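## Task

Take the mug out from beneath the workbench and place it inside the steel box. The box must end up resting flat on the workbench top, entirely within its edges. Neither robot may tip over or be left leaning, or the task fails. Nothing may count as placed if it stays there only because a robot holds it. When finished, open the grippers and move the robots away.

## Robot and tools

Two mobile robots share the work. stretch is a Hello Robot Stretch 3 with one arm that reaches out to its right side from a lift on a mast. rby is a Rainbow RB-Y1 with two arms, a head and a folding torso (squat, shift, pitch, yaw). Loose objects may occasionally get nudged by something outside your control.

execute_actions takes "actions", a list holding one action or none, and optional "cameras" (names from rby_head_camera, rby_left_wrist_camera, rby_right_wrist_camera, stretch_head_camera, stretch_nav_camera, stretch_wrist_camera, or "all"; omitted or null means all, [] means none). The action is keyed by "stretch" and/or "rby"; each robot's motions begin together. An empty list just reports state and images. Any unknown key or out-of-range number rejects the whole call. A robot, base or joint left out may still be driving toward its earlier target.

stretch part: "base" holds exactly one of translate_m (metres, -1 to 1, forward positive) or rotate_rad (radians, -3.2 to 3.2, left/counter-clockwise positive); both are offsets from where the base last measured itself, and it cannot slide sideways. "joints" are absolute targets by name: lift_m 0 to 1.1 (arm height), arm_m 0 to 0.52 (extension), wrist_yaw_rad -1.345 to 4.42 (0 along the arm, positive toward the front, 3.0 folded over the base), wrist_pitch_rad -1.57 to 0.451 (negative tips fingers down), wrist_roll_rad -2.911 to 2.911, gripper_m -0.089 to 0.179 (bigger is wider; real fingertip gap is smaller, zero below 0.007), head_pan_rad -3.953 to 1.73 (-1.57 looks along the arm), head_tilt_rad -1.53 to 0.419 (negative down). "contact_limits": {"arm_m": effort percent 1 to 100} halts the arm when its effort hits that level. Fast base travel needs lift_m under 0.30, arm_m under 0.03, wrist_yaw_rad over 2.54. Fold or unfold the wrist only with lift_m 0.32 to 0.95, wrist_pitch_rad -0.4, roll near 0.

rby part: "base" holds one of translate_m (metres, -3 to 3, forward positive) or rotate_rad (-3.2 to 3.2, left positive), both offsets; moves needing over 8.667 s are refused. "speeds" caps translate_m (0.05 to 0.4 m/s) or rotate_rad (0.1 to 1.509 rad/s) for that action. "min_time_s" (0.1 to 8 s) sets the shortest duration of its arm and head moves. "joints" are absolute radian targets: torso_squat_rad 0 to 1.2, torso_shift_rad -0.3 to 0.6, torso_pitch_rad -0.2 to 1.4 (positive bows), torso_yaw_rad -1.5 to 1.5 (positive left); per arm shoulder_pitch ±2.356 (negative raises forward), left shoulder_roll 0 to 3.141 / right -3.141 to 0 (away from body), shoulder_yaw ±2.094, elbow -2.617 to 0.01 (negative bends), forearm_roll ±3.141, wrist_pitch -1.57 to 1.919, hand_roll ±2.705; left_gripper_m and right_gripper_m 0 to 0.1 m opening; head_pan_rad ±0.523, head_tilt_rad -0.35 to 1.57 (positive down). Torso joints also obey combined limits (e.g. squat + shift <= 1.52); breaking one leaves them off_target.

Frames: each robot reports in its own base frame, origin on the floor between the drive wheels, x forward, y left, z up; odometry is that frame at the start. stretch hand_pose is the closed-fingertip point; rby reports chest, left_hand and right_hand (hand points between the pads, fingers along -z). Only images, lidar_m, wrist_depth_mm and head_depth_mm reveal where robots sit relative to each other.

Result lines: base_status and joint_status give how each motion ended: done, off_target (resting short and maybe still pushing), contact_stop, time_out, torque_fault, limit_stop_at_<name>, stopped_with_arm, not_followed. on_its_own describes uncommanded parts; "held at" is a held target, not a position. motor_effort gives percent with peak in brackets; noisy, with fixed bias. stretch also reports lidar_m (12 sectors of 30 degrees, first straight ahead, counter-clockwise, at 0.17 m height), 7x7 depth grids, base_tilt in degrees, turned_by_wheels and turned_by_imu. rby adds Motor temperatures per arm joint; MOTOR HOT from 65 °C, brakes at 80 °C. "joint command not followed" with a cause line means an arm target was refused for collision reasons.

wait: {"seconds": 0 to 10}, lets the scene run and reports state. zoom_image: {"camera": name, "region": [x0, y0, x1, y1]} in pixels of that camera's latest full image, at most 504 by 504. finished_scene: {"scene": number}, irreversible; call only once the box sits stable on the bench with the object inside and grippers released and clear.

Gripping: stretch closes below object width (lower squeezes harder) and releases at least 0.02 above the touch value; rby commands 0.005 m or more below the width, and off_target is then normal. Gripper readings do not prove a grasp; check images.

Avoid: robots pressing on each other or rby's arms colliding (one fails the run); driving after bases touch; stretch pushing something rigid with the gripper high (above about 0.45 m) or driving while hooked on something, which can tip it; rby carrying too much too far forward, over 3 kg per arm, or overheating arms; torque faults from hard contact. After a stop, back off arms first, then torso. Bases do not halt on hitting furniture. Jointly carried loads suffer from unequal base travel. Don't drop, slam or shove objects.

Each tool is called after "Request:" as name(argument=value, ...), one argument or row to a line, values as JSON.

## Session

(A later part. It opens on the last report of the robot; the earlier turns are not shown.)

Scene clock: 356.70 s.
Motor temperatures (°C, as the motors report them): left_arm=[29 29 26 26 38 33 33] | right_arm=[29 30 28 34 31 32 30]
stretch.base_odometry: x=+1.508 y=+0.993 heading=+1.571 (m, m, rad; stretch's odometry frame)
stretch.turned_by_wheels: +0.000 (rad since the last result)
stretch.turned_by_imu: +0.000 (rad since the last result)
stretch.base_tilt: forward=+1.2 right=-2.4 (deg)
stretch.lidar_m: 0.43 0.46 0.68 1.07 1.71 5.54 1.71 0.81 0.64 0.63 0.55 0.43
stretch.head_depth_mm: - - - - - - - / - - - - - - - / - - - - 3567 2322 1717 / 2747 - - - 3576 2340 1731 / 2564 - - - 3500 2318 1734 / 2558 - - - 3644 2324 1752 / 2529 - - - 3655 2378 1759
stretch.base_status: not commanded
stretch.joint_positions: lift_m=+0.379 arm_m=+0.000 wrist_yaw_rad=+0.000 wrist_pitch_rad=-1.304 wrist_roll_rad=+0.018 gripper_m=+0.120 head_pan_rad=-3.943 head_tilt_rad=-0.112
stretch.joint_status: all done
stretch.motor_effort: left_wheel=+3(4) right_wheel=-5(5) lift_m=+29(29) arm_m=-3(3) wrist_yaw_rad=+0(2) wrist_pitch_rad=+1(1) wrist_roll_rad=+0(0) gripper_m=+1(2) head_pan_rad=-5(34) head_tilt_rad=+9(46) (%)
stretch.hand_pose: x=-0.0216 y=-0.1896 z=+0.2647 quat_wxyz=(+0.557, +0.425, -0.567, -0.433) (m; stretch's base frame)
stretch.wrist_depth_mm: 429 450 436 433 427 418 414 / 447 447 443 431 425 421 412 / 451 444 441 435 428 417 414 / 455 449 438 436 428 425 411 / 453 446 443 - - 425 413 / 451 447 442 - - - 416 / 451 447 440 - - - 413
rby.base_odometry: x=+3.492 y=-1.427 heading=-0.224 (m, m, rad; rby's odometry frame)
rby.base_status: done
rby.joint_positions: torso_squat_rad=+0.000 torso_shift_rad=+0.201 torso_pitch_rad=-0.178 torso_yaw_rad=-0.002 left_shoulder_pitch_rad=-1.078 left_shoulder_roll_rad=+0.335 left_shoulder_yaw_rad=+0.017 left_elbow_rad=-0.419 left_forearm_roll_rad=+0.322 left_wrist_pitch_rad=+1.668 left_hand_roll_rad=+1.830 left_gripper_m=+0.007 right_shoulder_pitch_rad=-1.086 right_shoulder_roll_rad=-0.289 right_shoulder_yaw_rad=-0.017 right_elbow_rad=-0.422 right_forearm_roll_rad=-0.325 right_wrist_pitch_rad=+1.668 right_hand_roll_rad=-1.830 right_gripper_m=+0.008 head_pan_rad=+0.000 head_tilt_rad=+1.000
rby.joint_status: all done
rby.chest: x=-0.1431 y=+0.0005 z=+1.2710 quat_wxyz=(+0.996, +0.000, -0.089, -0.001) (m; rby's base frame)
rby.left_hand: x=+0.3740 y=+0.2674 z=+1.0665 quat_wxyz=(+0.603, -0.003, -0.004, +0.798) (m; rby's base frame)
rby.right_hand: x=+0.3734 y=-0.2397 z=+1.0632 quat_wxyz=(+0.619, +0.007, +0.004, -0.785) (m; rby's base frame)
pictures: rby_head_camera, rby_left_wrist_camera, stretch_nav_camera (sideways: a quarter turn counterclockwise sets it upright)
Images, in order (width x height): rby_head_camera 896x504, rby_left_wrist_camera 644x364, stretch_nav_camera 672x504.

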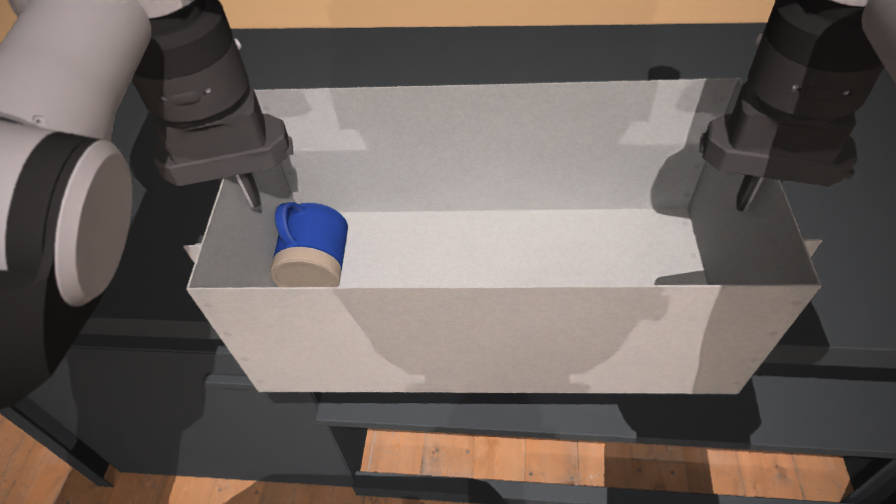

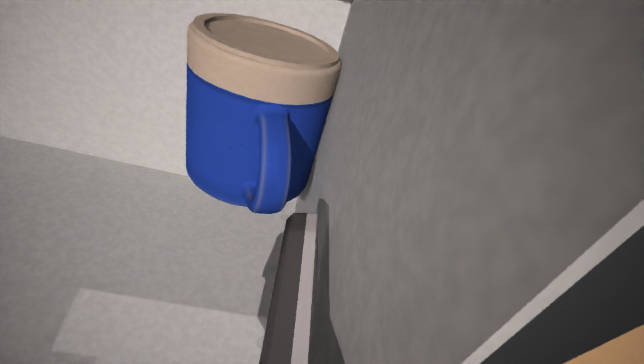

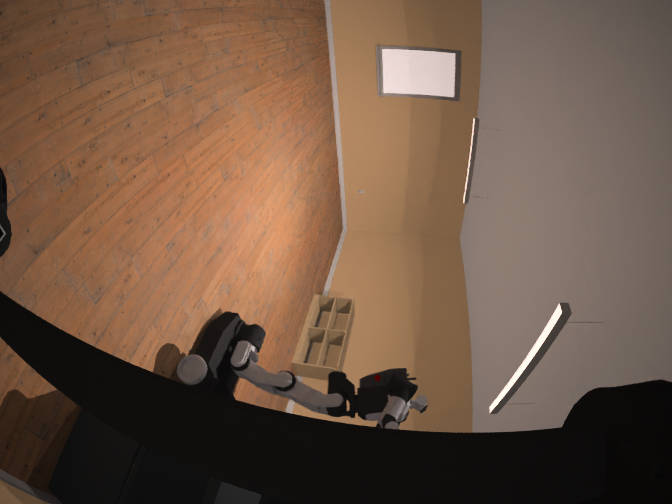

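Request:
execute_actions(
  actions=[
    {"rby":{"base":{"translate_m":0.2},"speeds":{"translate_m":0.2},"joints":{"head_tilt_rad":1.2}}},
  ],
  cameras=["rby_head_camera"],
)

Request:
execute_actions(
  actions=[
    {"rby":{"joints":{"torso_pitch_rad":-0.1,"left_wrist_pitch_rad":1.588,"right_wrist_pitch_rad":1.588},"min_time_s":0.9}},
  ],
  cameras=["rby_head_camera"],
)

Scene clock: 360.80 s.
Motor temperatures (°C, as the motors report them): left_arm=[29 29 26 26 38 33 33] | right_arm=[30 31 28 34 31 32 30]
stretch.base_odometry: x=+1.508 y=+0.993 heading=+1.571 (m, m, rad; stretch's odometry frame)
stretch.turned_by_wheels: +0.000 (rad since the last result)
stretch.turned_by_imu: +0.000 (rad since the last result)
stretch.base_tilt: forward=+1.0 right=-2.4 (deg)
stretch.lidar_m: 0.43 0.46 0.69 1.06 1.76 5.54 1.71 0.81 0.64 0.63 0.55 0.43
stretch.head_depth_mm: - - - - - - - / - - - - - - - / - - - - 3515 2313 1745 / 2752 - - - 3602 2338 1733 / 2574 - - - 3654 2333 1754 / 2573 - - - 3555 2389 1761 / 2516 - - - 3680 2383 1770
stretch.base_status: not commanded
stretch.joint_positions: lift_m=+0.379 arm_m=+0.000 wrist_yaw_rad=+0.000 wrist_pitch_rad=-1.304 wrist_roll_rad=+0.018 gripper_m=+0.120 head_pan_rad=-3.943 head_tilt_rad=-0.112
stretch.joint_status: not commanded
stretch.motor_effort: left_wheel=+4(4) right_wheel=-5(5) lift_m=+29(29) arm_m=-3(3) wrist_yaw_rad=+0(0) wrist_pitch_rad=+1(1) wrist_roll_rad=+0(0) gripper_m=+1(1) head_pan_rad=-4(4) head_tilt_rad=+8(7) (%)
stretch.hand_pose: x=-0.0216 y=-0.1896 z=+0.2647 quat_wxyz=(+0.557, +0.425, -0.567, -0.433) (m; stretch's base frame)
stretch.wrist_depth_mm: 430 441 437 430 430 419 417 / 441 447 443 434 426 423 414 / 451 447 438 433 428 419 413 / 450 446 438 436 426 420 416 / 455 450 443 - - 419 414 / 453 446 444 - - - 419 / 455 442 440 - - - 418
rby.base_odometry: x=+3.687 y=-1.472 heading=-0.223 (m, m, rad; rby's odometry frame)
rby.base_status: done
rby.joint_positions: torso_squat_rad=+0.000 torso_shift_rad=+0.201 torso_pitch_rad=-0.178 torso_yaw_rad=-0.002 left_shoulder_pitch_rad=-1.078 left_shoulder_roll_rad=+0.335 left_shoulder_yaw_rad=+0.017 left_elbow_rad=-0.419 left_forearm_roll_rad=+0.322 left_wrist_pitch_rad=+1.668 left_hand_roll_rad=+1.830 left_gripper_m=+0.007 right_shoulder_pitch_rad=-1.086 right_shoulder_roll_rad=-0.289 right_shoulder_yaw_rad=-0.017 right_elbow_rad=-0.422 right_forearm_roll_rad=-0.325 right_wrist_pitch_rad=+1.668 right_hand_roll_rad=-1.830 right_gripper_m=+0.008 head_pan_rad=+0.000 head_tilt_rad=+1.200
rby.joint_status: all done
rby.chest: x=-0.1431 y=+0.0005 z=+1.2710 quat_wxyz=(+0.996, +0.000, -0.089, -0.001) (m; rby's base frame)
rby.left_hand: x=+0.3740 y=+0.2674 z=+1.0665 quat_wxyz=(+0.603, -0.003, -0.004, +0.798) (m; rby's base frame)
rby.right_hand: x=+0.3734 y=-0.2397 z=+1.0631 quat_wxyz=(+0.619, +0.007, +0.004, -0.785) (m; rby's base frame)
pictures: rby_head_camera
Images, in order (width x height): rby_head_camera 896x504.

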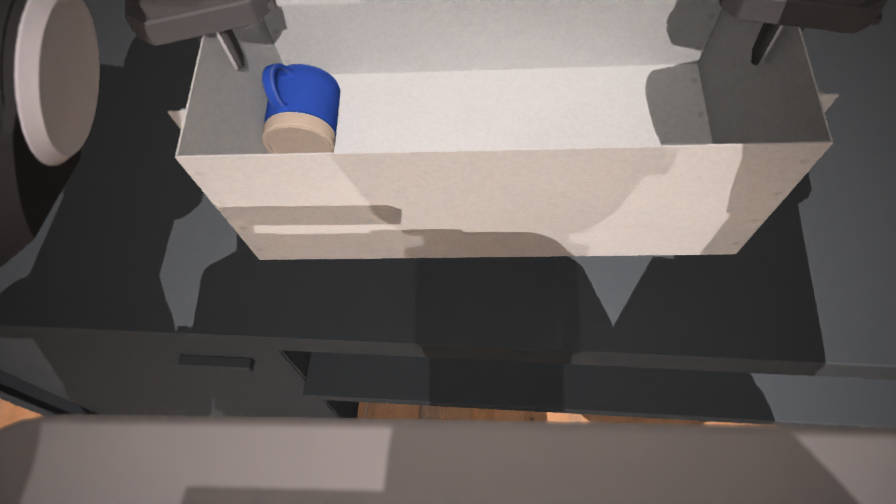

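Scene clock: 362.00 s.
Motor temperatures (°C, as the motors report them): left_arm=[29 30 26 26 39 33 33] | right_arm=[30 31 28 34 31 32 30]
stretch.base_odometry: x=+1.508 y=+0.993 heading=+1.571 (m, m, rad; stretch's odometry frame)
stretch.turned_by_wheels: +0.000 (rad since the last result)
stretch.turned_by_imu: +0.000 (rad since the last result)
stretch.base_tilt: forward=+1.2 right=-2.4 (deg)
stretch.lidar_m: 0.43 0.46 0.69 1.06 1.77 5.53 1.70 0.81 0.64 0.63 0.55 0.43
stretch.head_depth_mm: - - - - - - - / - - - - - - - / - - - - 3527 2322 1729 / 2759 - - - 3543 2345 1739 / 2567 - - - 3538 2346 1748 / 2569 - - - 3649 2330 1744 / 2524 - - - 3647 2357 1751
stretch.base_status: not commanded
stretch.joint_positions: lift_m=+0.379 arm_m=+0.000 wrist_yaw_rad=+0.000 wrist_pitch_rad=-1.304 wrist_roll_rad=+0.018 gripper_m=+0.120 head_pan_rad=-3.943 head_tilt_rad=-0.112
stretch.joint_status: not commanded
stretch.motor_effort: left_wheel=+3(4) right_wheel=-5(5) lift_m=+29(30) arm_m=-3(3) wrist_yaw_rad=+1(1) wrist_pitch_rad=+1(1) wrist_roll_rad=+0(0) gripper_m=+0(0) head_pan_rad=-5(4) head_tilt_rad=+9(8) (%)
stretch.hand_pose: x=-0.0216 y=-0.1896 z=+0.2647 quat_wxyz=(+0.557, +0.425, -0.567, -0.433) (m; stretch's base frame)
stretch.wrist_depth_mm: 430 448 442 435 429 421 416 / 447 451 439 434 426 422 409 / 451 444 443 430 425 421 414 / 447 448 438 434 433 421 414 / 450 452 438 - - 418 411 / 458 445 440 - - - 417 / 451 452 445 - - - 418
rby.base_odometry: x=+3.687 y=-1.472 heading=-0.223 (m, m, rad; rby's odometry frame)
rby.base_status: not commanded
rby.joint_positions: torso_squat_rad=+0.000 torso_shift_rad=+0.201 torso_pitch_rad=-0.098 torso_yaw_rad=-0.002 left_shoulder_pitch_rad=-1.078 left_shoulder_roll_rad=+0.335 left_shoulder_yaw_rad=+0.017 left_elbow_rad=-0.419 left_forearm_roll_rad=+0.322 left_wrist_pitch_rad=+1.588 left_hand_roll_rad=+1.830 left_gripper_m=+0.007 right_shoulder_pitch_rad=-1.086 right_shoulder_roll_rad=-0.289 right_shoulder_yaw_rad=-0.017 right_elbow_rad=-0.422 right_forearm_roll_rad=-0.325 right_wrist_pitch_rad=+1.588 right_hand_roll_rad=-1.830 right_gripper_m=+0.008 head_pan_rad=+0.000 head_tilt_rad=+1.200
rby.joint_status: all done
rby.chest: x=-0.1186 y=+0.0005 z=+1.2744 quat_wxyz=(+0.999, +0.000, -0.049, -0.001) (m; rby's base frame)
rby.left_hand: x=+0.3990 y=+0.2678 z=+1.0286 quat_wxyz=(+0.603, -0.002, -0.005, +0.798) (m; rby's base frame)
rby.right_hand: x=+0.3981 y=-0.2393 z=+1.0253 quat_wxyz=(+0.619, +0.008, +0.005, -0.786) (m; rby's base frame)
pictures: rby_head_camera
Images, in order (width x height): rby_head_camera 896x504.

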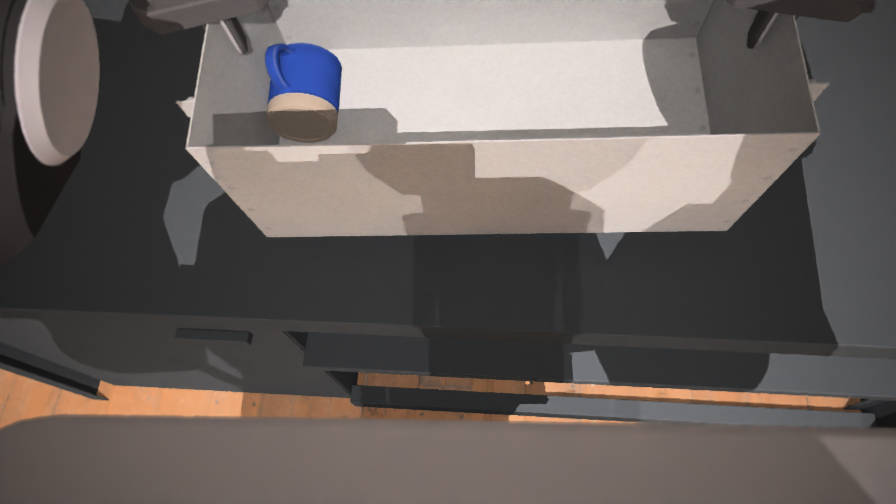

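Request:
execute_actions(
  actions=[
    {"rby":{"joints":{"torso_pitch_rad":-0.055,"left_wrist_pitch_rad":1.543,"right_wrist_pitch_rad":1.543},"min_time_s":0.7}},
  ],
  cameras=["rby_head_camera"],
)

Scene clock: 364.03 s.
Motor temperatures (°C, as the motors report them): left_arm=[29 30 26 26 39 33 33] | right_arm=[30 31 28 34 31 32 30]
stretch.base_odometry: x=+1.508 y=+0.993 heading=+1.571 (m, m, rad; stretch's odometry frame)
stretch.turned_by_wheels: +0.000 (rad since the last result)
stretch.turned_by_imu: +0.000 (rad since the last result)
stretch.base_tilt: forward=+1.0 right=-2.4 (deg)
stretch.lidar_m: 0.43 0.46 0.68 1.07 1.77 5.52 1.70 0.81 0.64 0.63 0.55 0.43
stretch.head_depth_mm: - - - - - - - / - - - - - - - / - - - - 3457 2312 1730 / 2760 - - - 3496 2337 1731 / 2591 - - - 3570 2309 1735 / 2571 - - - 3610 2355 1740 / 2557 - - - 3665 2411 1754
stretch.base_status: not commanded
stretch.joint_positions: lift_m=+0.379 arm_m=+0.000 wrist_yaw_rad=+0.000 wrist_pitch_rad=-1.304 wrist_roll_rad=+0.018 gripper_m=+0.120 head_pan_rad=-3.943 head_tilt_rad=-0.112
stretch.joint_status: not commanded
stretch.motor_effort: left_wheel=+4(4) right_wheel=-5(5) lift_m=+29(29) arm_m=-3(3) wrist_yaw_rad=+1(1) wrist_pitch_rad=+1(1) wrist_roll_rad=+1(1) gripper_m=+0(1) head_pan_rad=-4(4) head_tilt_rad=+8(8) (%)
stretch.hand_pose: x=-0.0216 y=-0.1896 z=+0.2647 quat_wxyz=(+0.557, +0.425, -0.567, -0.433) (m; stretch's base frame)
stretch.wrist_depth_mm: 429 447 445 433 427 422 414 / 447 446 443 432 427 417 415 / 452 446 437 433 431 420 416 / 450 450 441 435 428 424 418 / 452 452 439 - - 418 414 / 458 447 439 - - - 417 / 453 445 443 - - - 415
rby.base_odometry: x=+3.687 y=-1.472 heading=-0.223 (m, m, rad; rby's odometry frame)
rby.base_status: not commanded
rby.joint_positions: torso_squat_rad=+0.000 torso_shift_rad=+0.201 torso_pitch_rad=-0.053 torso_yaw_rad=-0.002 left_shoulder_pitch_rad=-1.078 left_shoulder_roll_rad=+0.335 left_shoulder_yaw_rad=+0.017 left_elbow_rad=-0.419 left_forearm_roll_rad=+0.322 left_wrist_pitch_rad=+1.543 left_hand_roll_rad=+1.830 left_gripper_m=+0.007 right_shoulder_pitch_rad=-1.086 right_shoulder_roll_rad=-0.289 right_shoulder_yaw_rad=-0.017 right_elbow_rad=-0.422 right_forearm_roll_rad=-0.325 right_wrist_pitch_rad=+1.543 right_hand_roll_rad=-1.830 right_gripper_m=+0.008 head_pan_rad=+0.000 head_tilt_rad=+1.200
rby.joint_status: all done
rby.chest: x=-0.1047 y=+0.0005 z=+1.2754 quat_wxyz=(+1.000, +0.000, -0.026, -0.001) (m; rby's base frame)
rby.left_hand: x=+0.4117 y=+0.2679 z=+1.0065 quat_wxyz=(+0.603, -0.002, -0.005, +0.798) (m; rby's base frame)
rby.right_hand: x=+0.4106 y=-0.2391 z=+1.0032 quat_wxyz=(+0.618, +0.008, +0.005, -0.786) (m; rby's base frame)
pictures: rby_head_camera
Images, in order (width x height): rby_head_camera 896x504.

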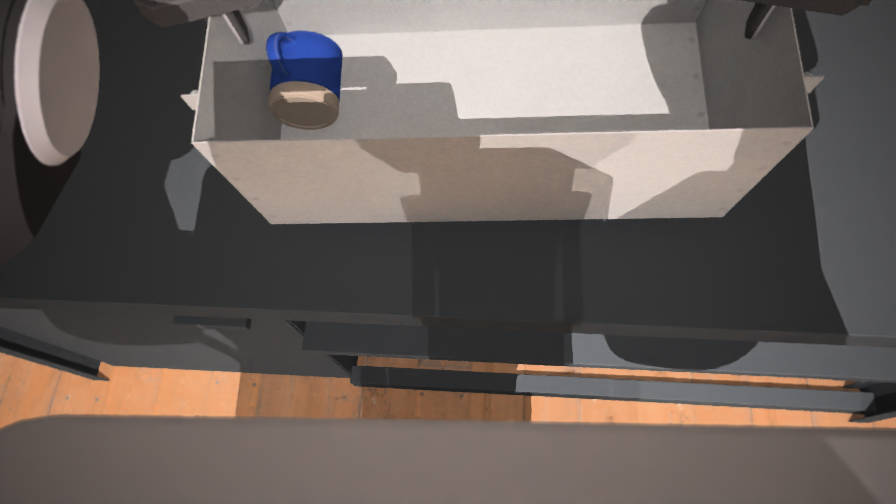

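Request:
execute_actions(
  actions=[
    {"rby":{"joints":{"torso_pitch_rad":-0.025,"left_wrist_pitch_rad":1.513,"right_wrist_pitch_rad":1.513},"min_time_s":0.7}},
  ],
  cameras=["rby_head_camera"],
)

Scene clock: 366.20 s.
Motor temperatures (°C, as the motors report them): left_arm=[29 30 26 26 39 33 33] | right_arm=[30 31 28 34 31 32 30]
stretch.base_odometry: x=+1.508 y=+0.993 heading=+1.571 (m, m, rad; stretch's odometry frame)
stretch.turned_by_wheels: +0.000 (rad since the last result)
stretch.turned_by_imu: +0.000 (rad since the last result)
stretch.base_tilt: forward=+1.2 right=-2.4 (deg)
stretch.lidar_m: 0.43 0.46 0.68 1.06 1.76 5.53 1.71 0.81 0.64 0.63 0.55 0.43
stretch.head_depth_mm: - - - - - - - / - - - - - - - / - - - - 3549 2333 1719 / 2776 - - - 3544 2311 1743 / 2548 - - - 3603 2328 1742 / 2544 - - - 3635 2372 1754 / 2540 - - - 3638 2382 1758
stretch.base_status: not commanded
stretch.joint_positions: lift_m=+0.379 arm_m=+0.000 wrist_yaw_rad=+0.000 wrist_pitch_rad=-1.304 wrist_roll_rad=+0.018 gripper_m=+0.120 head_pan_rad=-3.943 head_tilt_rad=-0.112
stretch.joint_status: not commanded
stretch.motor_effort: left_wheel=+4(4) right_wheel=-5(5) lift_m=+29(30) arm_m=-3(3) wrist_yaw_rad=+0(1) wrist_pitch_rad=+1(1) wrist_roll_rad=+0(0) gripper_m=+0(2) head_pan_rad=-4(3) head_tilt_rad=+8(9) (%)
stretch.hand_pose: x=-0.0216 y=-0.1896 z=+0.2647 quat_wxyz=(+0.557, +0.425, -0.567, -0.433) (m; stretch's base frame)
stretch.wrist_depth_mm: 429 447 443 430 425 422 412 / 447 450 441 429 427 424 413 / 452 446 443 436 429 421 410 / 456 447 445 436 425 423 413 / 458 454 439 - - 418 413 / 454 445 441 - - - 416 / 455 449 441 - - - 415
rby.base_odometry: x=+3.687 y=-1.472 heading=-0.223 (m, m, rad; rby's odometry frame)
rby.base_status: not commanded
rby.joint_positions: torso_squat_rad=+0.000 torso_shift_rad=+0.201 torso_pitch_rad=-0.023 torso_yaw_rad=-0.002 left_shoulder_pitch_rad=-1.078 left_shoulder_roll_rad=+0.335 left_shoulder_yaw_rad=+0.017 left_elbow_rad=-0.419 left_forearm_roll_rad=+0.322 left_wrist_pitch_rad=+1.513 left_hand_roll_rad=+1.830 left_gripper_m=+0.007 right_shoulder_pitch_rad=-1.086 right_shoulder_roll_rad=-0.289 right_shoulder_yaw_rad=-0.017 right_elbow_rad=-0.422 right_forearm_roll_rad=-0.325 right_wrist_pitch_rad=+1.513 right_hand_roll_rad=-1.830 right_gripper_m=+0.008 head_pan_rad=+0.000 head_tilt_rad=+1.200
rby.joint_status: all done
rby.chest: x=-0.0953 y=+0.0005 z=+1.2758 quat_wxyz=(+1.000, +0.000, -0.011, -0.001) (m; rby's base frame)
rby.left_hand: x=+0.4196 y=+0.2680 z=+0.9914 quat_wxyz=(+0.603, -0.002, -0.005, +0.798) (m; rby's base frame)
rby.right_hand: x=+0.4185 y=-0.2390 z=+0.9881 quat_wxyz=(+0.618, +0.008, +0.005, -0.786) (m; rby's base frame)
pictures: rby_head_camera
Images, in order (width x height): rby_head_camera 896x504.

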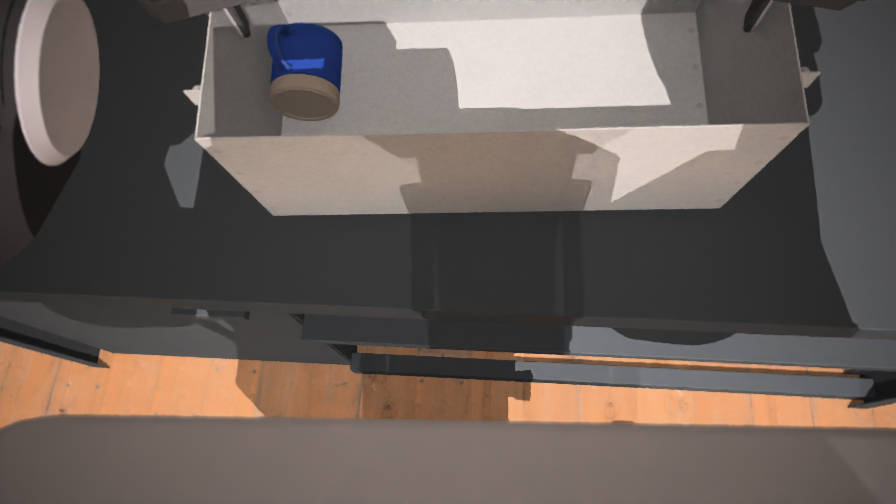

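Request:
execute_actions(
  actions=[
    {"rby":{"joints":{"torso_pitch_rad":0.005,"left_wrist_pitch_rad":1.483,"right_wrist_pitch_rad":1.483},"min_time_s":0.7}},
  ],
  cameras=["rby_head_camera"],
)

Scene clock: 367.83 s.
Motor temperatures (°C, as the motors report them): left_arm=[29 30 26 26 39 33 33] | right_arm=[30 31 28 34 31 32 30]
stretch.base_odometry: x=+1.508 y=+0.993 heading=+1.571 (m, m, rad; stretch's odometry frame)
stretch.turned_by_wheels: +0.000 (rad since the last result)
stretch.turned_by_imu: +0.000 (rad since the last result)
stretch.base_tilt: forward=+1.2 right=-2.5 (deg)
stretch.lidar_m: 0.43 0.46 0.68 1.06 1.76 5.54 1.71 0.81 0.64 0.63 0.55 0.43
stretch.head_depth_mm: - - - - - - - / - - - - - - - / - - - - 3559 2322 1743 / 2771 - - - 3570 2329 1742 / 2573 - - - 3552 2344 1767 / 2564 - - - 3650 2357 1753 / 2523 - - - 3652 2376 1754
stretch.base_status: not commanded
stretch.joint_positions: lift_m=+0.379 arm_m=+0.000 wrist_yaw_rad=+0.000 wrist_pitch_rad=-1.304 wrist_roll_rad=+0.018 gripper_m=+0.120 head_pan_rad=-3.943 head_tilt_rad=-0.112
stretch.joint_status: not commanded
stretch.motor_effort: left_wheel=+4(4) right_wheel=-5(5) lift_m=+29(29) arm_m=-3(3) wrist_yaw_rad=+0(1) wrist_pitch_rad=+1(1) wrist_roll_rad=+0(0) gripper_m=+1(0) head_pan_rad=-4(4) head_tilt_rad=+9(9) (%)
stretch.hand_pose: x=-0.0216 y=-0.1896 z=+0.2647 quat_wxyz=(+0.557, +0.425, -0.567, -0.433) (m; stretch's base frame)
stretch.wrist_depth_mm: 430 447 440 432 425 417 413 / 446 448 442 434 432 419 414 / 453 451 436 432 427 421 413 / 455 448 439 431 429 419 420 / 454 454 440 - - 419 417 / 455 449 444 - - - 414 / 453 445 440 - - - 412
rby.base_odometry: x=+3.687 y=-1.472 heading=-0.223 (m, m, rad; rby's odometry frame)
rby.base_status: not commanded
rby.joint_positions: torso_squat_rad=+0.000 torso_shift_rad=+0.201 torso_pitch_rad=+0.007 torso_yaw_rad=-0.002 left_shoulder_pitch_rad=-1.078 left_shoulder_roll_rad=+0.335 left_shoulder_yaw_rad=+0.017 left_elbow_rad=-0.419 left_forearm_roll_rad=+0.322 left_wrist_pitch_rad=+1.483 left_hand_roll_rad=+1.830 left_gripper_m=+0.007 right_shoulder_pitch_rad=-1.087 right_shoulder_roll_rad=-0.289 right_shoulder_yaw_rad=-0.017 right_elbow_rad=-0.423 right_forearm_roll_rad=-0.325 right_wrist_pitch_rad=+1.483 right_hand_roll_rad=-1.830 right_gripper_m=+0.008 head_pan_rad=+0.000 head_tilt_rad=+1.200
rby.joint_status: all done
rby.chest: x=-0.0862 y=+0.0005 z=+1.2759 quat_wxyz=(+1.000, +0.000, +0.003, -0.001) (m; rby's base frame)
rby.left_hand: x=+0.4269 y=+0.2682 z=+0.9763 quat_wxyz=(+0.603, -0.002, -0.006, +0.798) (m; rby's base frame)
rby.right_hand: x=+0.4261 y=-0.2388 z=+0.9736 quat_wxyz=(+0.618, +0.009, +0.005, -0.786) (m; rby's base frame)
pictures: rby_head_camera
Images, in order (width x height): rby_head_camera 896x504.

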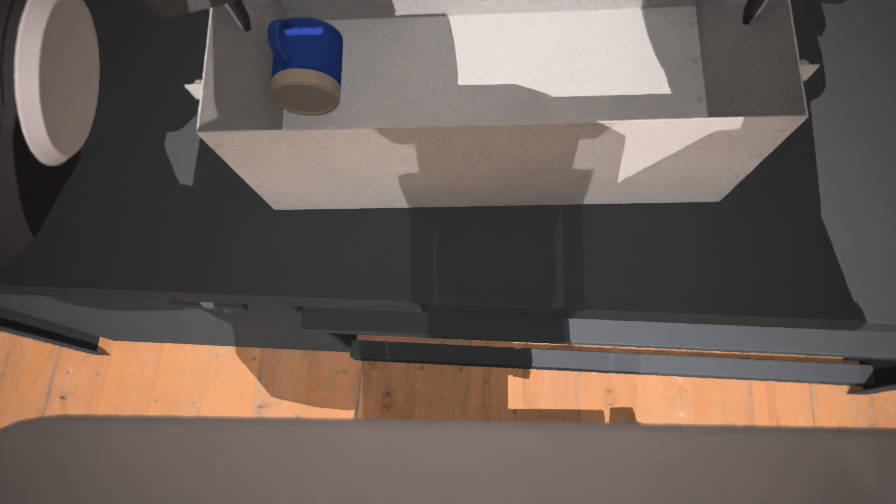

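Request:
execute_actions(
  actions=[
    {"rby":{"joints":{"torso_pitch_rad":0.03,"left_wrist_pitch_rad":1.458,"right_wrist_pitch_rad":1.458},"min_time_s":0.7}},
  ],
  cameras=["rby_head_camera"],
)

Scene clock: 369.60 s.
Motor temperatures (°C, as the motors report them): left_arm=[29 30 26 26 39 33 33] | right_arm=[30 31 28 34 32 32 30]
stretch.base_odometry: x=+1.508 y=+0.993 heading=+1.571 (m, m, rad; stretch's odometry frame)
stretch.turned_by_wheels: +0.000 (rad since the last result)
stretch.turned_by_imu: +0.000 (rad since the last result)
stretch.base_tilt: forward=+1.2 right=-2.4 (deg)
stretch.lidar_m: 0.43 0.46 0.69 1.06 1.76 5.53 1.71 0.81 0.64 0.63 0.55 0.43
stretch.head_depth_mm: - - - - - - - / - - - - - - - / - - - - 3505 2345 1736 / 2711 - - - 3634 2340 1750 / 2565 - - - 3647 2349 1740 / 2527 - - - 3702 2400 1747 / 2557 - - - 3675 2396 1769
stretch.base_status: not commanded
stretch.joint_positions: lift_m=+0.379 arm_m=+0.000 wrist_yaw_rad=+0.000 wrist_pitch_rad=-1.304 wrist_roll_rad=+0.018 gripper_m=+0.120 head_pan_rad=-3.943 head_tilt_rad=-0.112
stretch.joint_status: not commanded
stretch.motor_effort: left_wheel=+4(4) right_wheel=-5(5) lift_m=+29(29) arm_m=-3(3) wrist_yaw_rad=+0(0) wrist_pitch_rad=+1(1) wrist_roll_rad=+0(0) gripper_m=+1(1) head_pan_rad=-4(4) head_tilt_rad=+9(8) (%)
stretch.hand_pose: x=-0.0216 y=-0.1896 z=+0.2647 quat_wxyz=(+0.557, +0.425, -0.567, -0.433) (m; stretch's base frame)
stretch.wrist_depth_mm: 428 448 439 432 423 421 415 / 449 446 440 436 429 418 415 / 453 452 438 439 424 418 414 / 455 449 436 430 426 420 416 / 456 447 437 - - 421 414 / 454 445 441 - - - 413 / 449 447 439 - - - 415
rby.base_odometry: x=+3.687 y=-1.472 heading=-0.223 (m, m, rad; rby's odometry frame)
rby.base_status: not commanded
rby.joint_positions: torso_squat_rad=+0.000 torso_shift_rad=+0.200 torso_pitch_rad=+0.030 torso_yaw_rad=-0.002 left_shoulder_pitch_rad=-1.078 left_shoulder_roll_rad=+0.335 left_shoulder_yaw_rad=+0.017 left_elbow_rad=-0.419 left_forearm_roll_rad=+0.322 left_wrist_pitch_rad=+1.458 left_hand_roll_rad=+1.830 left_gripper_m=+0.007 right_shoulder_pitch_rad=-1.092 right_shoulder_roll_rad=-0.291 right_shoulder_yaw_rad=-0.017 right_elbow_rad=-0.425 right_forearm_roll_rad=-0.325 right_wrist_pitch_rad=+1.458 right_hand_roll_rad=-1.830 right_gripper_m=+0.008 head_pan_rad=+0.000 head_tilt_rad=+1.200
rby.joint_status: all done
rby.chest: x=-0.0794 y=+0.0007 z=+1.2758 quat_wxyz=(+1.000, +0.000, +0.015, -0.001) (m; rby's base frame)
rby.left_hand: x=+0.4323 y=+0.2684 z=+0.9641 quat_wxyz=(+0.603, -0.002, -0.006, +0.798) (m; rby's base frame)
rby.right_hand: x=+0.4338 y=-0.2386 z=+0.9645 quat_wxyz=(+0.618, +0.012, +0.003, -0.786) (m; rby's base frame)
pictures: rby_head_camera
Images, in order (width x height): rby_head_camera 896x504.

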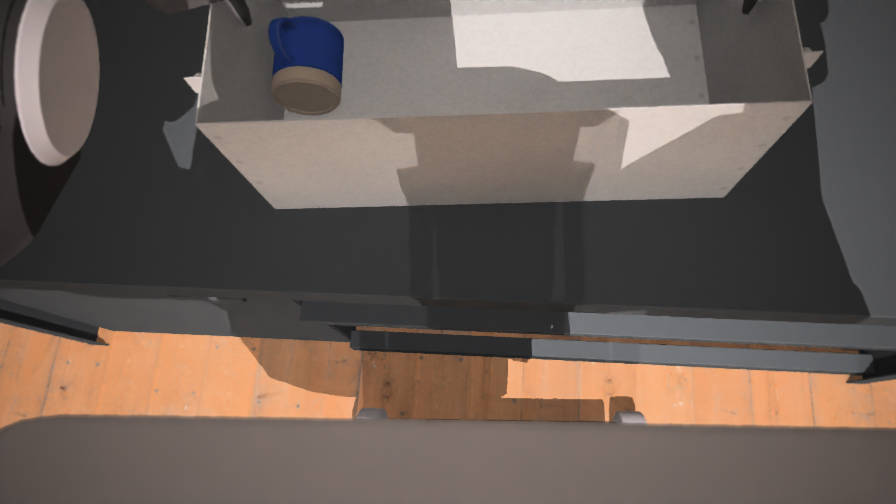

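Request:
execute_actions(
  actions=[
    {"rby":{"joints":{"left_shoulder_pitch_rad":-1.055,"left_wrist_pitch_rad":1.435,"right_shoulder_pitch_rad":-1.094},"min_time_s":0.8}},
  ],
  cameras=["rby_head_camera"],
)

Request:
execute_actions(
  actions=[
    {"rby":{"joints":{"left_hand_roll_rad":1.57,"right_hand_roll_rad":-1.57,"left_gripper_m":0.045,"right_gripper_m":0.045,"left_shoulder_roll_rad":0.335,"right_shoulder_roll_rad":-0.29}}},
  ],
  cameras=["rby_head_camera","rby_left_wrist_camera","rby_right_wrist_camera"],
)

Scene clock: 371.70 s.
Motor temperatures (°C, as the motors report them): left_arm=[29 30 26 26 39 33 33] | right_arm=[30 31 28 34 32 32 30]
stretch.base_odometry: x=+1.508 y=+0.993 heading=+1.571 (m, m, rad; stretch's odometry frame)
stretch.turned_by_wheels: +0.000 (rad since the last result)
stretch.turned_by_imu: +0.000 (rad since the last result)
stretch.base_tilt: forward=+1.1 right=-2.4 (deg)
stretch.lidar_m: 0.43 0.46 0.69 1.06 1.77 5.52 1.70 0.81 0.64 0.63 0.55 0.43
stretch.head_depth_mm: - - - - - - - / - - - - - - - / - - - - 3513 2303 1737 / 2800 - - - 3595 2328 1731 / 2546 - - - 3560 2362 1748 / 2563 - - - 3659 2356 1754 / 2546 - - - 3694 2380 1764
stretch.base_status: not commanded
stretch.joint_positions: lift_m=+0.379 arm_m=+0.000 wrist_yaw_rad=+0.000 wrist_pitch_rad=-1.304 wrist_roll_rad=+0.018 gripper_m=+0.120 head_pan_rad=-3.943 head_tilt_rad=-0.112
stretch.joint_status: not commanded
stretch.motor_effort: left_wheel=+3(4) right_wheel=-5(5) lift_m=+29(29) arm_m=-3(3) wrist_yaw_rad=-1(0) wrist_pitch_rad=+1(1) wrist_roll_rad=+0(0) gripper_m=+1(1) head_pan_rad=-4(4) head_tilt_rad=+10(9) (%)
stretch.hand_pose: x=-0.0216 y=-0.1896 z=+0.2647 quat_wxyz=(+0.557, +0.425, -0.567, -0.433) (m; stretch's base frame)
stretch.wrist_depth_mm: 430 442 440 434 428 420 417 / 447 445 440 438 426 421 416 / 450 449 443 432 426 420 413 / 447 446 437 437 426 416 417 / 454 450 442 - - 418 414 / 459 449 443 - - - 416 / 455 448 442 - - - 413
rby.base_odometry: x=+3.687 y=-1.472 heading=-0.223 (m, m, rad; rby's odometry frame)
rby.base_status: not commanded
rby.joint_positions: torso_squat_rad=+0.000 torso_shift_rad=+0.200 torso_pitch_rad=+0.030 torso_yaw_rad=-0.002 left_shoulder_pitch_rad=-1.070 left_shoulder_roll_rad=+0.329 left_shoulder_yaw_rad=+0.018 left_elbow_rad=-0.426 left_forearm_roll_rad=+0.325 left_wrist_pitch_rad=+1.440 left_hand_roll_rad=+1.829 left_gripper_m=+0.007 right_shoulder_pitch_rad=-1.093 right_shoulder_roll_rad=-0.293 right_shoulder_yaw_rad=-0.017 right_elbow_rad=-0.423 right_forearm_roll_rad=-0.324 right_wrist_pitch_rad=+1.458 right_hand_roll_rad=-1.830 right_gripper_m=+0.008 head_pan_rad=+0.000 head_tilt_rad=+1.200
rby.joint_status: left_shoulder_pitch_rad contact_stop (moved +0.008 of +0.023); the others done
rby.chest: x=-0.0795 y=+0.0003 z=+1.2758 quat_wxyz=(+1.000, +0.000, +0.015, -0.001) (m; rby's base frame)
rby.left_hand: x=+0.4351 y=+0.2645 z=+0.9616 quat_wxyz=(+0.605, -0.011, -0.009, +0.796) (m; rby's base frame)
rby.right_hand: x=+0.4341 y=-0.2405 z=+0.9652 quat_wxyz=(+0.618, +0.011, +0.001, -0.786) (m; rby's base frame)
pictures: rby_head_camera
Images, in order (width x height): rby_head_camera 896x504.

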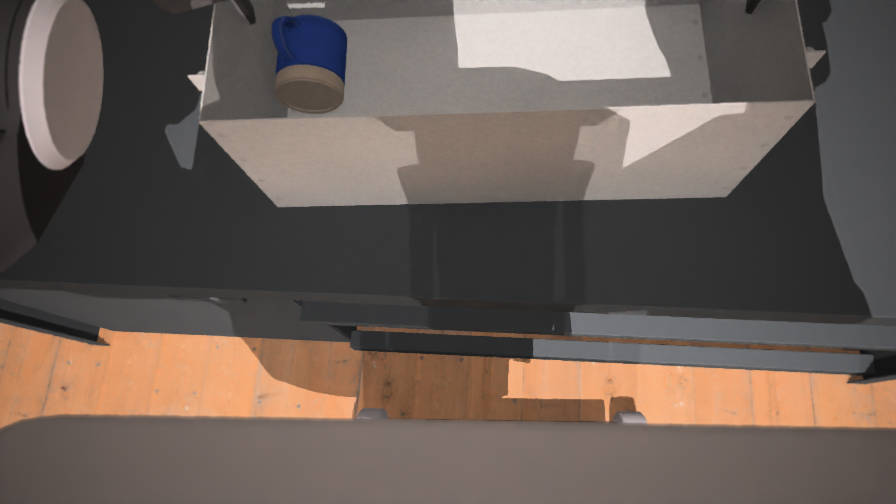

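not run: a stop came earlier in this reply.

Both down. Release.

Request:
execute_actions(
  actions=[
    {"rby":{"joints":{"left_gripper_m":0.05,"right_gripper_m":0.05,"left_shoulder_pitch_rad":-1.075,"left_hand_roll_rad":1.6,"right_hand_roll_rad":-1.6}}},
  ],
  cameras=["rby_head_camera"],
)

Request:
execute_actions(
  actions=[
    {"rby":{"joints":{"torso_pitch_rad":-0.15,"left_wrist_pitch_rad":1.635,"right_wrist_pitch_rad":1.635,"head_tilt_rad":1.0},"min_time_s":1.0}},
  ],
  cameras=["rby_head_camera"],
)

Scene clock: 373.73 s.
Motor temperatures (°C, as the motors report them): left_arm=[29 30 26 26 39 33 33] | right_arm=[30 31 28 34 31 32 30]
stretch.base_odometry: x=+1.508 y=+0.993 heading=+1.571 (m, m, rad; stretch's odometry frame)
stretch.turned_by_wheels: +0.000 (rad since the last result)
stretch.turned_by_imu: +0.000 (rad since the last result)
stretch.base_tilt: forward=+1.1 right=-2.5 (deg)
stretch.lidar_m: 0.43 0.46 0.69 1.07 1.77 5.52 1.71 0.82 0.64 0.63 0.55 0.43
stretch.head_depth_mm: - - - - - - - / - - - - - - - / - - - - 3610 2287 1729 / 2771 - - - 3578 2307 1729 / 2575 - - - 3526 2355 1737 / 2559 - - - 3636 2376 1738 / 2501 - - - 3604 2366 1765
stretch.base_status: not commanded
stretch.joint_positions: lift_m=+0.379 arm_m=+0.000 wrist_yaw_rad=+0.000 wrist_pitch_rad=-1.304 wrist_roll_rad=+0.018 gripper_m=+0.120 head_pan_rad=-3.943 head_tilt_rad=-0.112
stretch.joint_status: not commanded
stretch.motor_effort: left_wheel=+4(4) right_wheel=-6(5) lift_m=+29(30) arm_m=-3(3) wrist_yaw_rad=+1(1) wrist_pitch_rad=+1(1) wrist_roll_rad=+1(0) gripper_m=+1(0) head_pan_rad=-5(4) head_tilt_rad=+8(8) (%)
stretch.hand_pose: x=-0.0216 y=-0.1896 z=+0.2647 quat_wxyz=(+0.557, +0.425, -0.567, -0.433) (m; stretch's base frame)
stretch.wrist_depth_mm: 426 448 440 435 426 422 416 / 444 443 440 432 428 422 412 / 449 451 444 436 425 424 415 / 451 447 442 438 427 417 418 / 450 447 441 - - 422 415 / 457 446 444 - - - 416 / 449 449 443 - - - 412
rby.base_odometry: x=+3.687 y=-1.472 heading=-0.223 (m, m, rad; rby's odometry frame)
rby.base_status: not commanded
rby.joint_positions: torso_squat_rad=+0.000 torso_shift_rad=+0.200 torso_pitch_rad=+0.030 torso_yaw_rad=-0.002 left_shoulder_pitch_rad=-1.075 left_shoulder_roll_rad=+0.332 left_shoulder_yaw_rad=+0.018 left_elbow_rad=-0.426 left_forearm_roll_rad=+0.324 left_wrist_pitch_rad=+1.440 left_hand_roll_rad=+1.600 left_gripper_m=+0.050 right_shoulder_pitch_rad=-1.094 right_shoulder_roll_rad=-0.296 right_shoulder_yaw_rad=-0.017 right_elbow_rad=-0.423 right_forearm_roll_rad=-0.323 right_wrist_pitch_rad=+1.458 right_hand_roll_rad=-1.600 right_gripper_m=+0.050 head_pan_rad=+0.000 head_tilt_rad=+1.200
rby.joint_status: all done
rby.chest: x=-0.0796 y=+0.0003 z=+1.2758 quat_wxyz=(+1.000, +0.000, +0.015, -0.001) (m; rby's base frame)
rby.left_hand: x=+0.4369 y=+0.2654 z=+0.9642 quat_wxyz=(+0.692, -0.011, -0.012, +0.722) (m; rby's base frame)
rby.right_hand: x=+0.4345 y=-0.2422 z=+0.9658 quat_wxyz=(+0.703, +0.011, -0.001, -0.711) (m; rby's base frame)
pictures: rby_head_camera
Images, in order (width x height): rby_head_camera 896x504.

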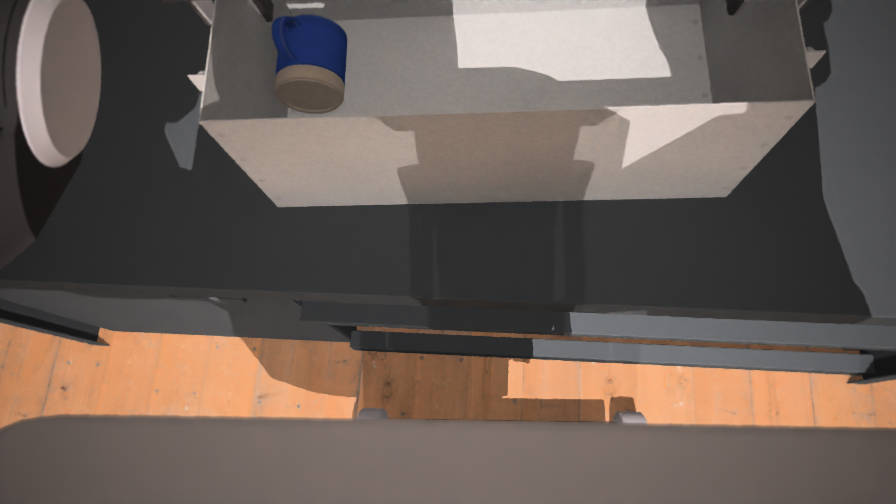

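Scene clock: 375.13 s.
Motor temperatures (°C, as the motors report them): left_arm=[29 30 26 26 39 33 33] | right_arm=[30 31 28 34 31 32 30]
stretch.base_odometry: x=+1.508 y=+0.993 heading=+1.571 (m, m, rad; stretch's odometry frame)
stretch.turned_by_wheels: +0.000 (rad since the last result)
stretch.turned_by_imu: +0.000 (rad since the last result)
stretch.base_tilt: forward=+1.1 right=-2.3 (deg)
stretch.lidar_m: 0.43 0.46 0.69 1.06 1.76 5.52 1.71 0.81 0.64 0.64 0.55 0.43
stretch.head_depth_mm: - - - - - - - / - - - - - - - / - - - - 3496 2310 1737 / 2746 - - - 3622 2302 1735 / 2584 - - - 3668 2346 1734 / 2562 - - - 3613 2354 1758 / 2511 - - - 3687 2393 1756
stretch.base_status: not commanded
stretch.joint_positions: lift_m=+0.379 arm_m=+0.000 wrist_yaw_rad=+0.000 wrist_pitch_rad=-1.304 wrist_roll_rad=+0.018 gripper_m=+0.120 head_pan_rad=-3.943 head_tilt_rad=-0.112
stretch.joint_status: not commanded
stretch.motor_effort: left_wheel=+4(4) right_wheel=-6(5) lift_m=+29(29) arm_m=-3(3) wrist_yaw_rad=+0(2) wrist_pitch_rad=+1(1) wrist_roll_rad=+0(0) gripper_m=+2(0) head_pan_rad=-5(4) head_tilt_rad=+8(7) (%)
stretch.hand_pose: x=-0.0216 y=-0.1896 z=+0.2647 quat_wxyz=(+0.557, +0.425, -0.567, -0.433) (m; stretch's base frame)
stretch.wrist_depth_mm: 428 453 441 432 429 422 413 / 447 443 441 432 429 422 416 / 450 448 440 435 429 421 413 / 455 450 440 434 426 421 411 / 452 447 437 - - 420 414 / 455 444 444 - - - 418 / 457 452 442 - - - 415
rby.base_odometry: x=+3.687 y=-1.472 heading=-0.223 (m, m, rad; rby's odometry frame)
rby.base_status: not commanded
rby.joint_positions: torso_squat_rad=+0.000 torso_shift_rad=+0.200 torso_pitch_rad=-0.150 torso_yaw_rad=-0.002 left_shoulder_pitch_rad=-1.075 left_shoulder_roll_rad=+0.332 left_shoulder_yaw_rad=+0.018 left_elbow_rad=-0.426 left_forearm_roll_rad=+0.324 left_wrist_pitch_rad=+1.635 left_hand_roll_rad=+1.600 left_gripper_m=+0.050 right_shoulder_pitch_rad=-1.094 right_shoulder_roll_rad=-0.296 right_shoulder_yaw_rad=-0.017 right_elbow_rad=-0.423 right_forearm_roll_rad=-0.323 right_wrist_pitch_rad=+1.635 right_hand_roll_rad=-1.600 right_gripper_m=+0.050 head_pan_rad=+0.000 head_tilt_rad=+1.000
rby.joint_status: all done
rby.chest: x=-0.1352 y=+0.0003 z=+1.2725 quat_wxyz=(+0.997, +0.000, -0.075, -0.001) (m; rby's base frame)
rby.left_hand: x=+0.3841 y=+0.2648 z=+1.0532 quat_wxyz=(+0.692, -0.006, -0.006, +0.722) (m; rby's base frame)
rby.right_hand: x=+0.3857 y=-0.2429 z=+1.0552 quat_wxyz=(+0.704, +0.011, -0.003, -0.710) (m; rby's base frame)
pictures: rby_head_camera
Images, in order (width x height): rby_head_camera 896x504.

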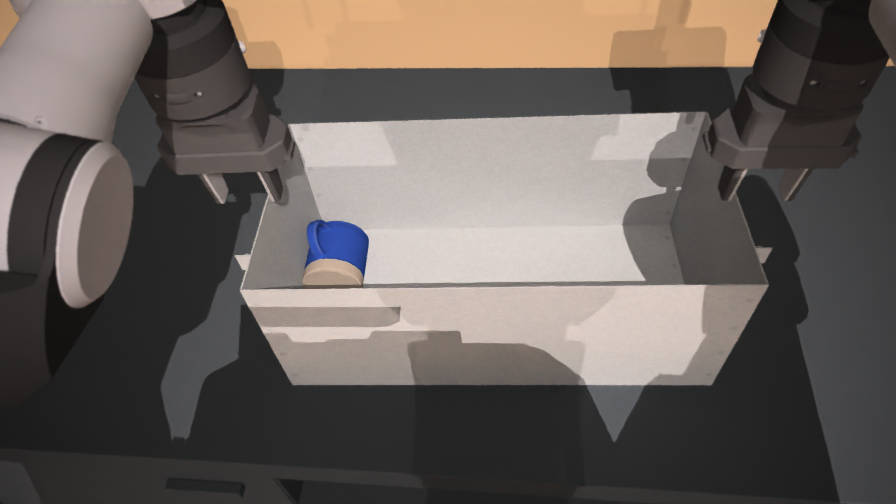

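Request:
execute_actions(
  actions=[
    {"rby":{"base":{"translate_m":-0.6},"joints":{"head_tilt_rad":0.7}}},
  ],
  cameras=["rby_head_camera"],
)

Scene clock: 378.70 s.
Motor temperatures (°C, as the motors report them): left_arm=[29 30 26 26 39 33 33] | right_arm=[30 31 28 34 31 32 30]
stretch.base_odometry: x=+1.508 y=+0.993 heading=+1.571 (m, m, rad; stretch's odometry frame)
stretch.turned_by_wheels: +0.000 (rad since the last result)
stretch.turned_by_imu: +0.000 (rad since the last result)
stretch.base_tilt: forward=+1.0 right=-2.3 (deg)
stretch.lidar_m: 0.43 0.46 0.68 1.06 2.24 5.49 1.71 0.81 0.64 0.63 0.55 0.43
stretch.head_depth_mm: - - - - - - - / - - - - - - - / - - - - 3495 2273 1710 / 2782 - - - 3537 2276 1730 / 2572 - - - 3589 2365 1740 / 2586 - - - 3659 2342 1760 / 2561 - - - 3653 2351 1765
stretch.base_status: not commanded
stretch.joint_positions: lift_m=+0.379 arm_m=+0.000 wrist_yaw_rad=+0.000 wrist_pitch_rad=-1.304 wrist_roll_rad=+0.018 gripper_m=+0.120 head_pan_rad=-3.943 head_tilt_rad=-0.112
stretch.joint_status: not commanded
stretch.motor_effort: left_wheel=+4(4) right_wheel=-5(5) lift_m=+29(30) arm_m=-3(3) wrist_yaw_rad=+0(1) wrist_pitch_rad=+1(1) wrist_roll_rad=+0(0) gripper_m=+1(1) head_pan_rad=-4(5) head_tilt_rad=+7(7) (%)
stretch.hand_pose: x=-0.0216 y=-0.1896 z=+0.2647 quat_wxyz=(+0.557, +0.425, -0.567, -0.433) (m; stretch's base frame)
stretch.wrist_depth_mm: 435 446 440 429 428 418 419 / 449 446 440 433 426 421 417 / 453 447 444 433 427 425 412 / 452 451 439 436 432 421 416 / 455 453 442 - - 417 418 / 453 446 443 - - - 415 / 449 449 441 - - - 415
rby.base_odometry: x=+3.101 y=-1.339 heading=-0.222 (m, m, rad; rby's odometry frame)
rby.base_status: done
rby.joint_positions: torso_squat_rad=+0.000 torso_shift_rad=+0.200 torso_pitch_rad=-0.150 torso_yaw_rad=-0.002 left_shoulder_pitch_rad=-1.075 left_shoulder_roll_rad=+0.332 left_shoulder_yaw_rad=+0.018 left_elbow_rad=-0.426 left_forearm_roll_rad=+0.324 left_wrist_pitch_rad=+1.635 left_hand_roll_rad=+1.600 left_gripper_m=+0.050 right_shoulder_pitch_rad=-1.094 right_shoulder_roll_rad=-0.296 right_shoulder_yaw_rad=-0.017 right_elbow_rad=-0.423 right_forearm_roll_rad=-0.323 right_wrist_pitch_rad=+1.635 right_hand_roll_rad=-1.600 right_gripper_m=+0.050 head_pan_rad=+0.000 head_tilt_rad=+0.700
rby.joint_status: all done
rby.chest: x=-0.1352 y=+0.0003 z=+1.2725 quat_wxyz=(+0.997, +0.000, -0.075, -0.001) (m; rby's base frame)
rby.left_hand: x=+0.3841 y=+0.2649 z=+1.0533 quat_wxyz=(+0.692, -0.006, -0.006, +0.722) (m; rby's base frame)
rby.right_hand: x=+0.3856 y=-0.2429 z=+1.0553 quat_wxyz=(+0.704, +0.011, -0.003, -0.710) (m; rby's base frame)
pictures: rby_head_camera
Images, in order (width x height): rby_head_camera 896x504.

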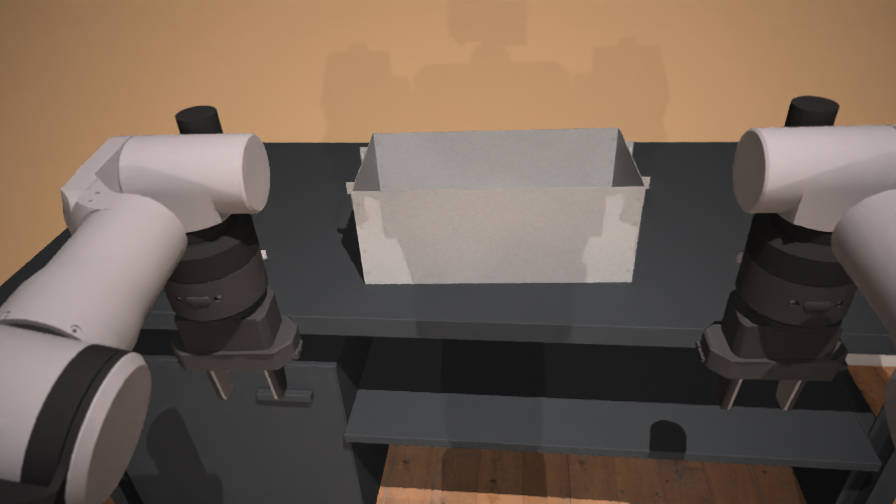

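Request:
finished_scene(
  scene=2,
)

The scene is finished: the task was done.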